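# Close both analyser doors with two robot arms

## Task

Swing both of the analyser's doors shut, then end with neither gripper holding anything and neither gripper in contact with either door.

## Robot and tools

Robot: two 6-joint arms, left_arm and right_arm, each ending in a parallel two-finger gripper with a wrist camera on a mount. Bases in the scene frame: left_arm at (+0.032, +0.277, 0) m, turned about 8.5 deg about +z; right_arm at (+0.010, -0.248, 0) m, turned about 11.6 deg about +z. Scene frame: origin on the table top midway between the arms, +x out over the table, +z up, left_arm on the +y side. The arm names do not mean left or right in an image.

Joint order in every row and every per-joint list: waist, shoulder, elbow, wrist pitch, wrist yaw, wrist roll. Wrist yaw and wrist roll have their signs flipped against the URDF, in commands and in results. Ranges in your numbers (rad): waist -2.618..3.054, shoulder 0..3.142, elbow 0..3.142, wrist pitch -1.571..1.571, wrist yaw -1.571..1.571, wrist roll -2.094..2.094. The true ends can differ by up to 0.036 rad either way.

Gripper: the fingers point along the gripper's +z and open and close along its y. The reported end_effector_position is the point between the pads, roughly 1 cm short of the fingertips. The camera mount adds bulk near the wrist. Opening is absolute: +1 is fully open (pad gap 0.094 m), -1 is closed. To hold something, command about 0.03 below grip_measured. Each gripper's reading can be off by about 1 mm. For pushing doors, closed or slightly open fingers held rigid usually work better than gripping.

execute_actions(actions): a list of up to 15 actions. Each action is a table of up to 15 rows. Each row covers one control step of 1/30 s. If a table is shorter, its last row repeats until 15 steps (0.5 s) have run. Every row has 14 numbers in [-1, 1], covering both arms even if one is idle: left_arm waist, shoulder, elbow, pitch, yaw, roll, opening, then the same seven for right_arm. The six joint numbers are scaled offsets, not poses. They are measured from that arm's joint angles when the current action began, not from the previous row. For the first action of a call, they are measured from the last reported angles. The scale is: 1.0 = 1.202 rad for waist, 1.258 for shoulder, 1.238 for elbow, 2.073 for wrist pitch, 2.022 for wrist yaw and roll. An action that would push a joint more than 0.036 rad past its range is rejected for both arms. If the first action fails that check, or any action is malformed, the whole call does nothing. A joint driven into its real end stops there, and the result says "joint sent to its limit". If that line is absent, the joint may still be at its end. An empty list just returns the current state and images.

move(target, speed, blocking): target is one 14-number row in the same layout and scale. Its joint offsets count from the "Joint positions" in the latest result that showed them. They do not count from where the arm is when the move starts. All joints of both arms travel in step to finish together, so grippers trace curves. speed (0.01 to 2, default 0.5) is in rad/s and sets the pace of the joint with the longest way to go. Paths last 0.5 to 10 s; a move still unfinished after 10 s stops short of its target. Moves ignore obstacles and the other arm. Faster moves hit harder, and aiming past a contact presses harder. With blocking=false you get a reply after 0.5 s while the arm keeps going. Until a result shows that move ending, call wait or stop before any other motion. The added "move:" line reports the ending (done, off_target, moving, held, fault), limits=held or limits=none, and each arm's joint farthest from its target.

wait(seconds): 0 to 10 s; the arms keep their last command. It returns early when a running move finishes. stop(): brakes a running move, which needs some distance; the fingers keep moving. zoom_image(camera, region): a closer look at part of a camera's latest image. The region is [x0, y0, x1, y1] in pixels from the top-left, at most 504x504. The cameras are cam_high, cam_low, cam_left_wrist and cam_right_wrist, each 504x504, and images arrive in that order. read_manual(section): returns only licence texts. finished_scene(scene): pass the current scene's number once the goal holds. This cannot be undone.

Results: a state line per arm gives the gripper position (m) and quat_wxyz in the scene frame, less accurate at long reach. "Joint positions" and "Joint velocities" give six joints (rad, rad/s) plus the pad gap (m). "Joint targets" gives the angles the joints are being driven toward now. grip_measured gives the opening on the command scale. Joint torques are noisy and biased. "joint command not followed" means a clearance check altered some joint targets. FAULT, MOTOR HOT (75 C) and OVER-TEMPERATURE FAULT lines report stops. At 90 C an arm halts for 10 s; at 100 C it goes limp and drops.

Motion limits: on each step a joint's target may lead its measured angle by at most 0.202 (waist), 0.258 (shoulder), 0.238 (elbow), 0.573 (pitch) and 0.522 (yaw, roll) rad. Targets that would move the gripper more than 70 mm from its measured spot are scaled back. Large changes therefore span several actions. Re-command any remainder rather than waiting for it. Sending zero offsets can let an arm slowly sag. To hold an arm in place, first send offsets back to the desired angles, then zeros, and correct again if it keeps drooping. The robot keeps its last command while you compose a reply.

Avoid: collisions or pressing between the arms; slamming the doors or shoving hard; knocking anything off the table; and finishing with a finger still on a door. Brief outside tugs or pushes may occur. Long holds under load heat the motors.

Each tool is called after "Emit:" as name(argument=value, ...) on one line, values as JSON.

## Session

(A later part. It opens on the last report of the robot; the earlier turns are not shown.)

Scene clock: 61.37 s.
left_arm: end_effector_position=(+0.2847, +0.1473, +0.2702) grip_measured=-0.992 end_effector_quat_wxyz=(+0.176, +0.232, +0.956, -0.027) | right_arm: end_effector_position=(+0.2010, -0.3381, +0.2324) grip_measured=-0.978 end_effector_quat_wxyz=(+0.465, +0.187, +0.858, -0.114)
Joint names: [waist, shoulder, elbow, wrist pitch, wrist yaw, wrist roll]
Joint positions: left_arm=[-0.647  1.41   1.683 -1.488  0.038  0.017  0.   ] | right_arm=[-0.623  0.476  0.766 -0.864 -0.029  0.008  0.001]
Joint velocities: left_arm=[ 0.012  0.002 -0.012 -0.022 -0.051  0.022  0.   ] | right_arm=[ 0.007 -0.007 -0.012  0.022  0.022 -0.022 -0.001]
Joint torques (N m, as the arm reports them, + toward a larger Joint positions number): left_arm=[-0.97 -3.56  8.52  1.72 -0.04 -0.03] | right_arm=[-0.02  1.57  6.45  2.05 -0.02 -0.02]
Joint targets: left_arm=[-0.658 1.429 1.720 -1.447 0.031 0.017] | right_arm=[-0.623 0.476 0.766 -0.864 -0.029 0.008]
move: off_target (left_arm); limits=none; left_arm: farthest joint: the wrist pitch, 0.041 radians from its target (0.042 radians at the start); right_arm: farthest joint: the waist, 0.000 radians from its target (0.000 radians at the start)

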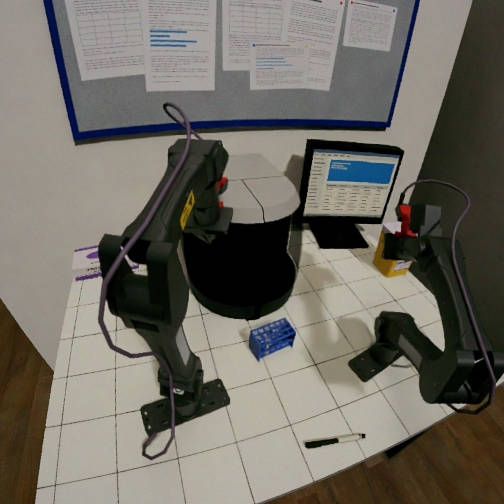

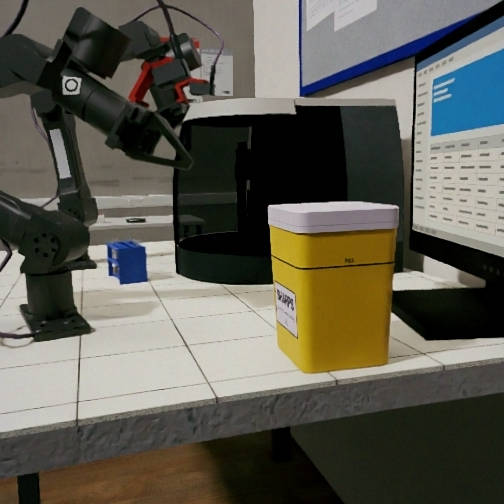

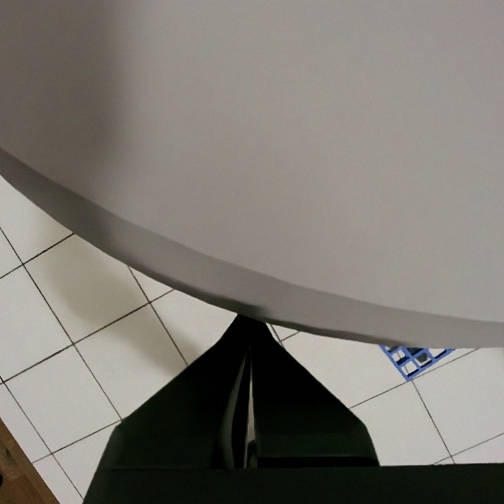

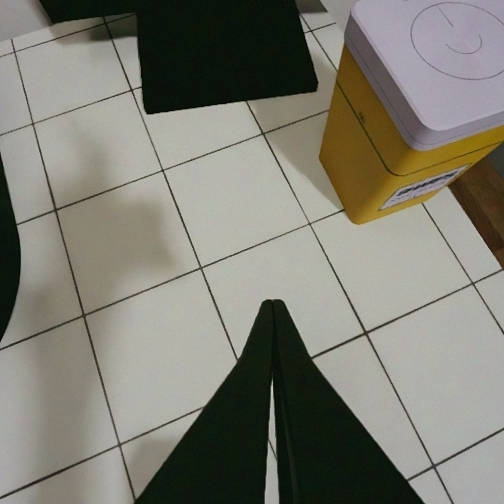

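Not clearly stopped yet; push a little more.

Emit:
move(target=[-0.05,0.05,0.04,0.02,0,0,-1, 0,0,0,0,0,0,-1], speed=0.08)

Emit:
move(target=[0.1,-0.2,-0.1,0,0,0,-1, 0,0,0,0,0,0,-1], speed=0.3)

Emit:
move(target=[0.5,-0.5,-0.6,0.4,0,0,-1, 0,0,0,0,0,0,-1], speed=0.7)

Scene clock: 65.93 s.
left_arm: end_effector_position=(+0.2820, +0.1456, +0.2650) grip_measured=-0.992 end_effector_quat_wxyz=(+0.158, +0.249, +0.955, -0.000) | right_arm: end_effector_position=(+0.2010, -0.3381, +0.2324) grip_measured=-0.978 end_effector_quat_wxyz=(+0.465, +0.187, +0.858, -0.114)
Joint names: [waist, shoulder, elbow, wrist pitch, wrist yaw, wrist roll]
Joint positions: left_arm=[-0.688  1.442  1.701 -1.524  0.088  0.017  0.   ] | right_arm=[-0.623  0.476  0.766 -0.864 -0.029  0.008  0.001]
Joint velocities: left_arm=[-0.007  0.022  0.012 -0.022  0.051  0.051  0.   ] | right_arm=[-0.007 -0.007  0.007 -0.125  0.051  0.007  0.001]
Joint torques (N m, as the arm reports them, + toward a larger Joint positions number): left_arm=[-1.57 -2.83  8.06  2.05 -0.39 -0.03] | right_arm=[-0.01  1.56  6.44  2.04 -0.02 -0.01]
Joint targets: left_arm=[-0.707 1.473 1.733 -1.447 0.038 0.017] | right_arm=[-0.623 0.476 0.766 -0.864 -0.029 0.008]
move: off_target (left_arm); limits=none; left_arm: farthest joint: the wrist pitch, 0.078 radians from its target (0.041 radians at the start); right_arm: farthest joint: the waist, 0.000 radians from its target (0.000 radians at the start)

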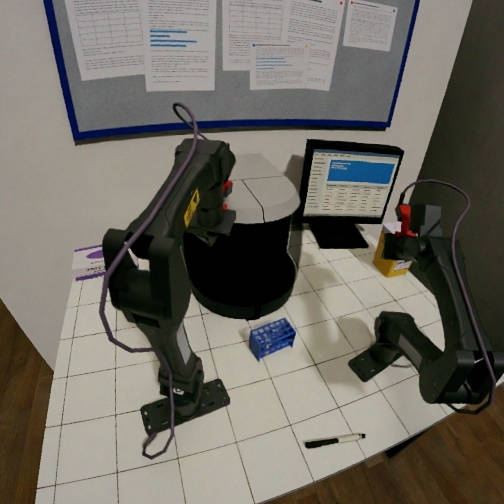

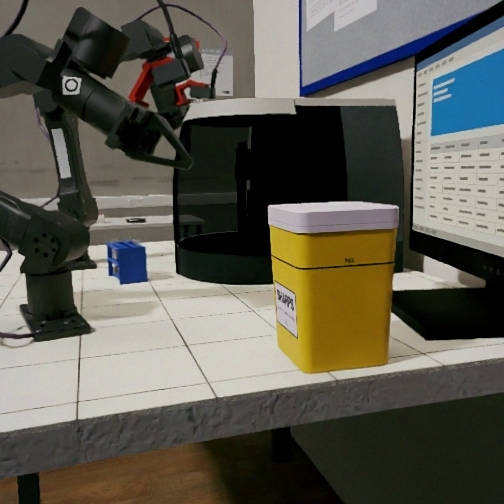

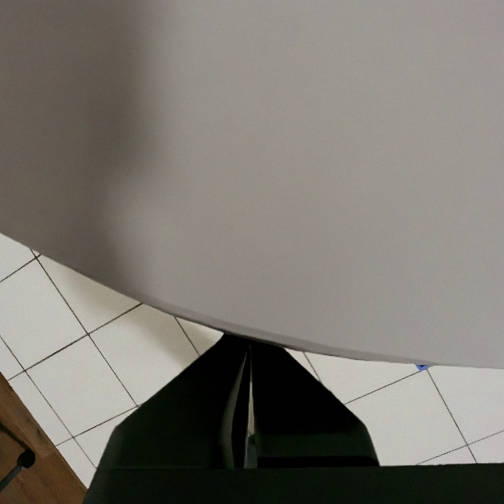

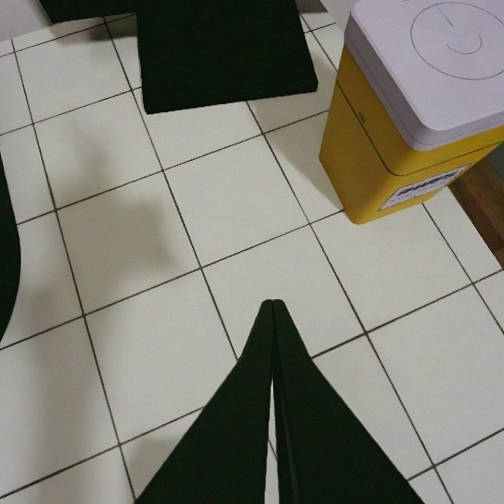

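Scene clock: 67.13 s.
left_arm: end_effector_position=(+0.2515, +0.1947, +0.2911) grip_measured=-0.992 end_effector_quat_wxyz=(+0.222, +0.190, +0.956, -0.006) | right_arm: end_effector_position=(+0.2010, -0.3381, +0.2324) grip_measured=-0.978 end_effector_quat_wxyz=(+0.465, +0.187, +0.858, -0.114)
Joint names: [waist, shoulder, elbow, wrist pitch, wrist yaw, wrist roll]
Joint positions: left_arm=[-0.576  1.206  1.602 -1.528  0.09   0.017  0.   ] | right_arm=[-0.623  0.476  0.766 -0.864 -0.029  0.008  0.001]
Joint velocities: left_arm=[ 0.007 -0.002  0.012 -0.022  0.051  0.022 -0.001] | right_arm=[-0.012 -0.007  0.002 -0.022  0.051  0.037 -0.001]
Joint torques (N m, as the arm reports them, + toward a larger Joint positions number): left_arm=[ 0.69 -4.4   3.45  1.4   0.04 -0.02] | right_arm=[-0.01  1.57  6.45  2.04 -0.02 -0.01]
Joint targets: left_arm=[-0.568 1.190 1.577 -1.525 0.088 0.017] | right_arm=[-0.623 0.476 0.766 -0.864 -0.029 0.008]
move: off_target (left_arm); limits=none; left_arm: farthest joint: the elbow, 0.025 radians from its target (0.124 radians at the start); right_arm: farthest joint: the waist, 0.000 radians from its target (0.000 radians at the start)

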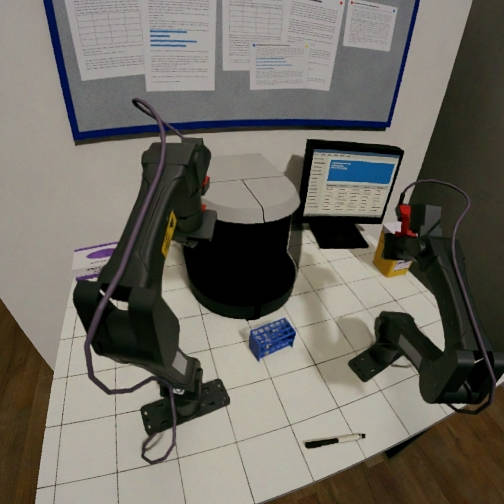

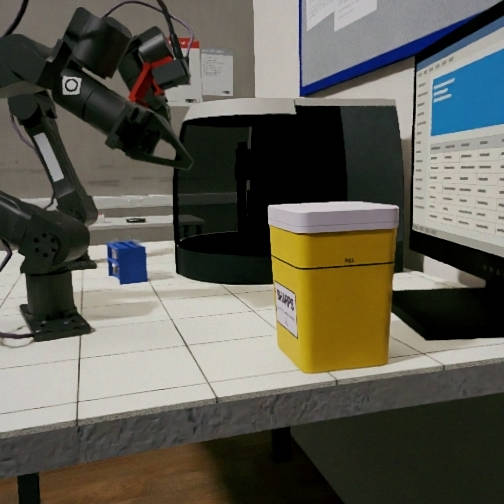

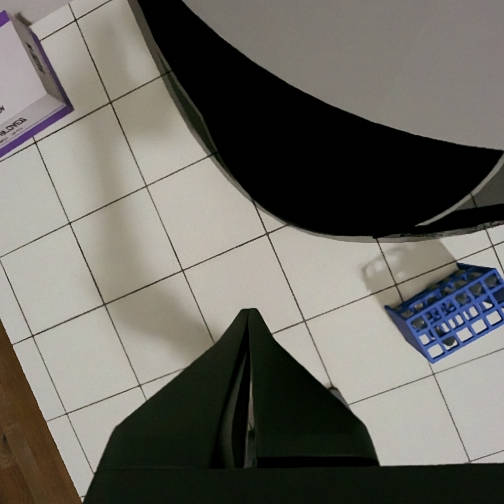

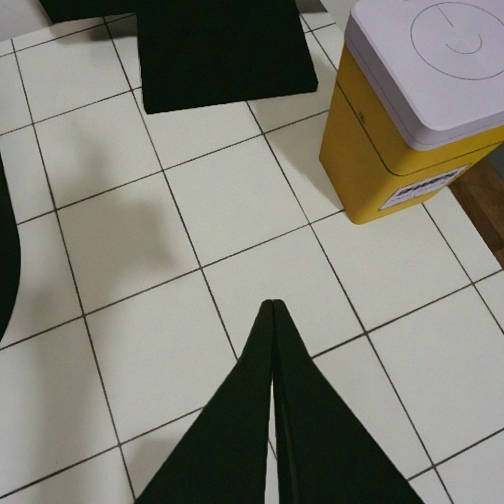

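Scene clock: 69.17 s.
left_arm: end_effector_position=(+0.2717, +0.3332, +0.2900) grip_measured=-0.992 end_effector_quat_wxyz=(+0.536, -0.100, +0.835, +0.077) | right_arm: end_effector_position=(+0.2010, -0.3381, +0.2324) grip_measured=-0.978 end_effector_quat_wxyz=(+0.465, +0.187, +0.858, -0.114)
Joint names: [waist, shoulder, elbow, wrist pitch, wrist yaw, wrist roll]
Joint positions: left_arm=[ 0.016  0.599  0.88  -0.711  0.089  0.017  0.   ] | right_arm=[-0.623  0.476  0.766 -0.864 -0.029  0.008  0.001]
Joint velocities: left_arm=[-0.002 -0.007  0.002 -0.095 -0.081 -0.022  0.002] | right_arm=[-0.002  0.002  0.017 -0.007  0.095  0.051  0.001]
Joint torques (N m, as the arm reports them, + toward a larger Joint positions number): left_arm=[ 0.75 -0.78  4.95  2.39  0.04 -0.02] | right_arm=[ 0.    1.55  6.46  2.05 -0.02  0.  ]
Joint targets: left_arm=[0.024 0.577 0.860 -0.698 0.090 0.017] | right_arm=[-0.623 0.476 0.766 -0.864 -0.029 0.008]
move: off_target (left_arm); limits=none; left_arm: farthest joint: the shoulder, 0.022 radians from its target (0.629 radians at the start); right_arm: farthest joint: the waist, 0.000 radians from its target (0.000 radians at the start)

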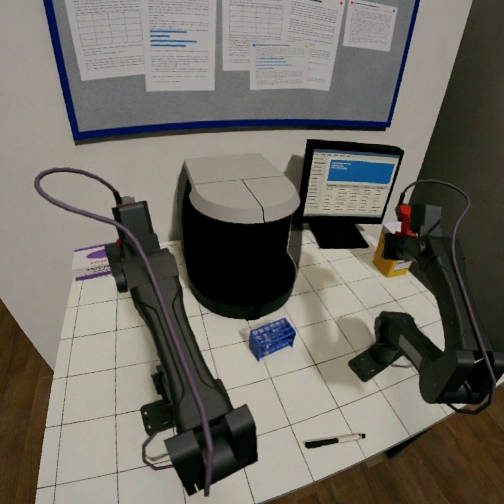

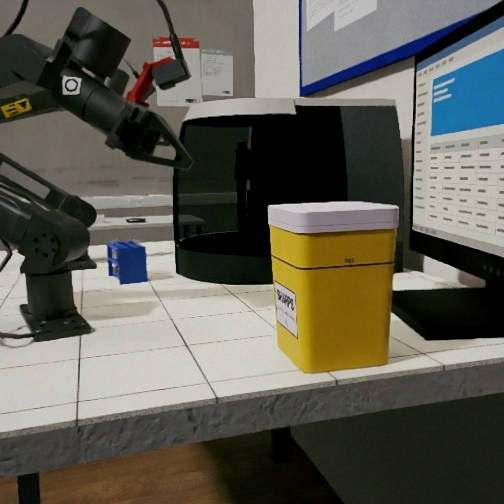

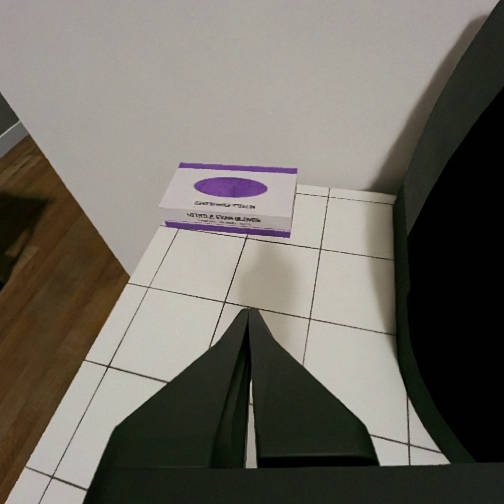

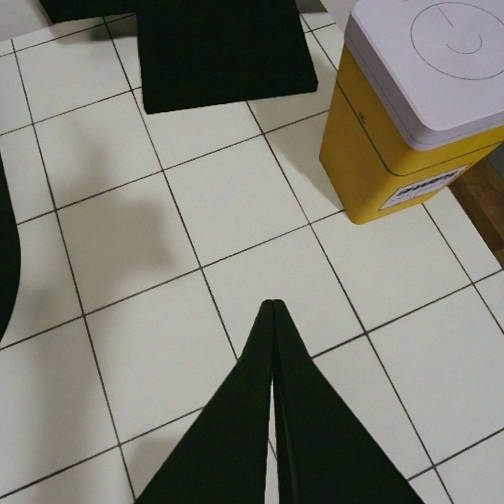

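Emit:
zoom_image(camera="cam_high", region=[160, 140, 320, 330])

Region (160, 140, 320, 330) of cam_high's 504x504 image, scaled by 2.653, with more detail than that image has; it fills the left 424 columns of this view, and the rest is white.

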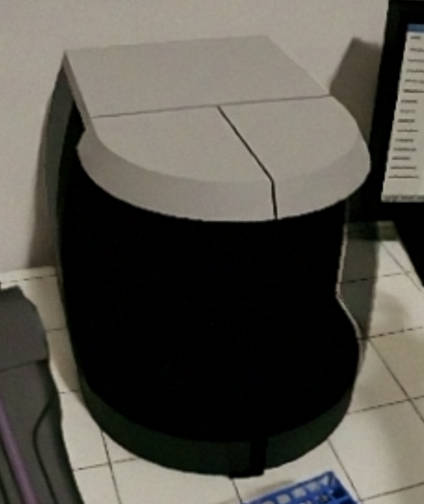

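Emit:
finished_scene(scene=2)

The scene is finished: the task was done.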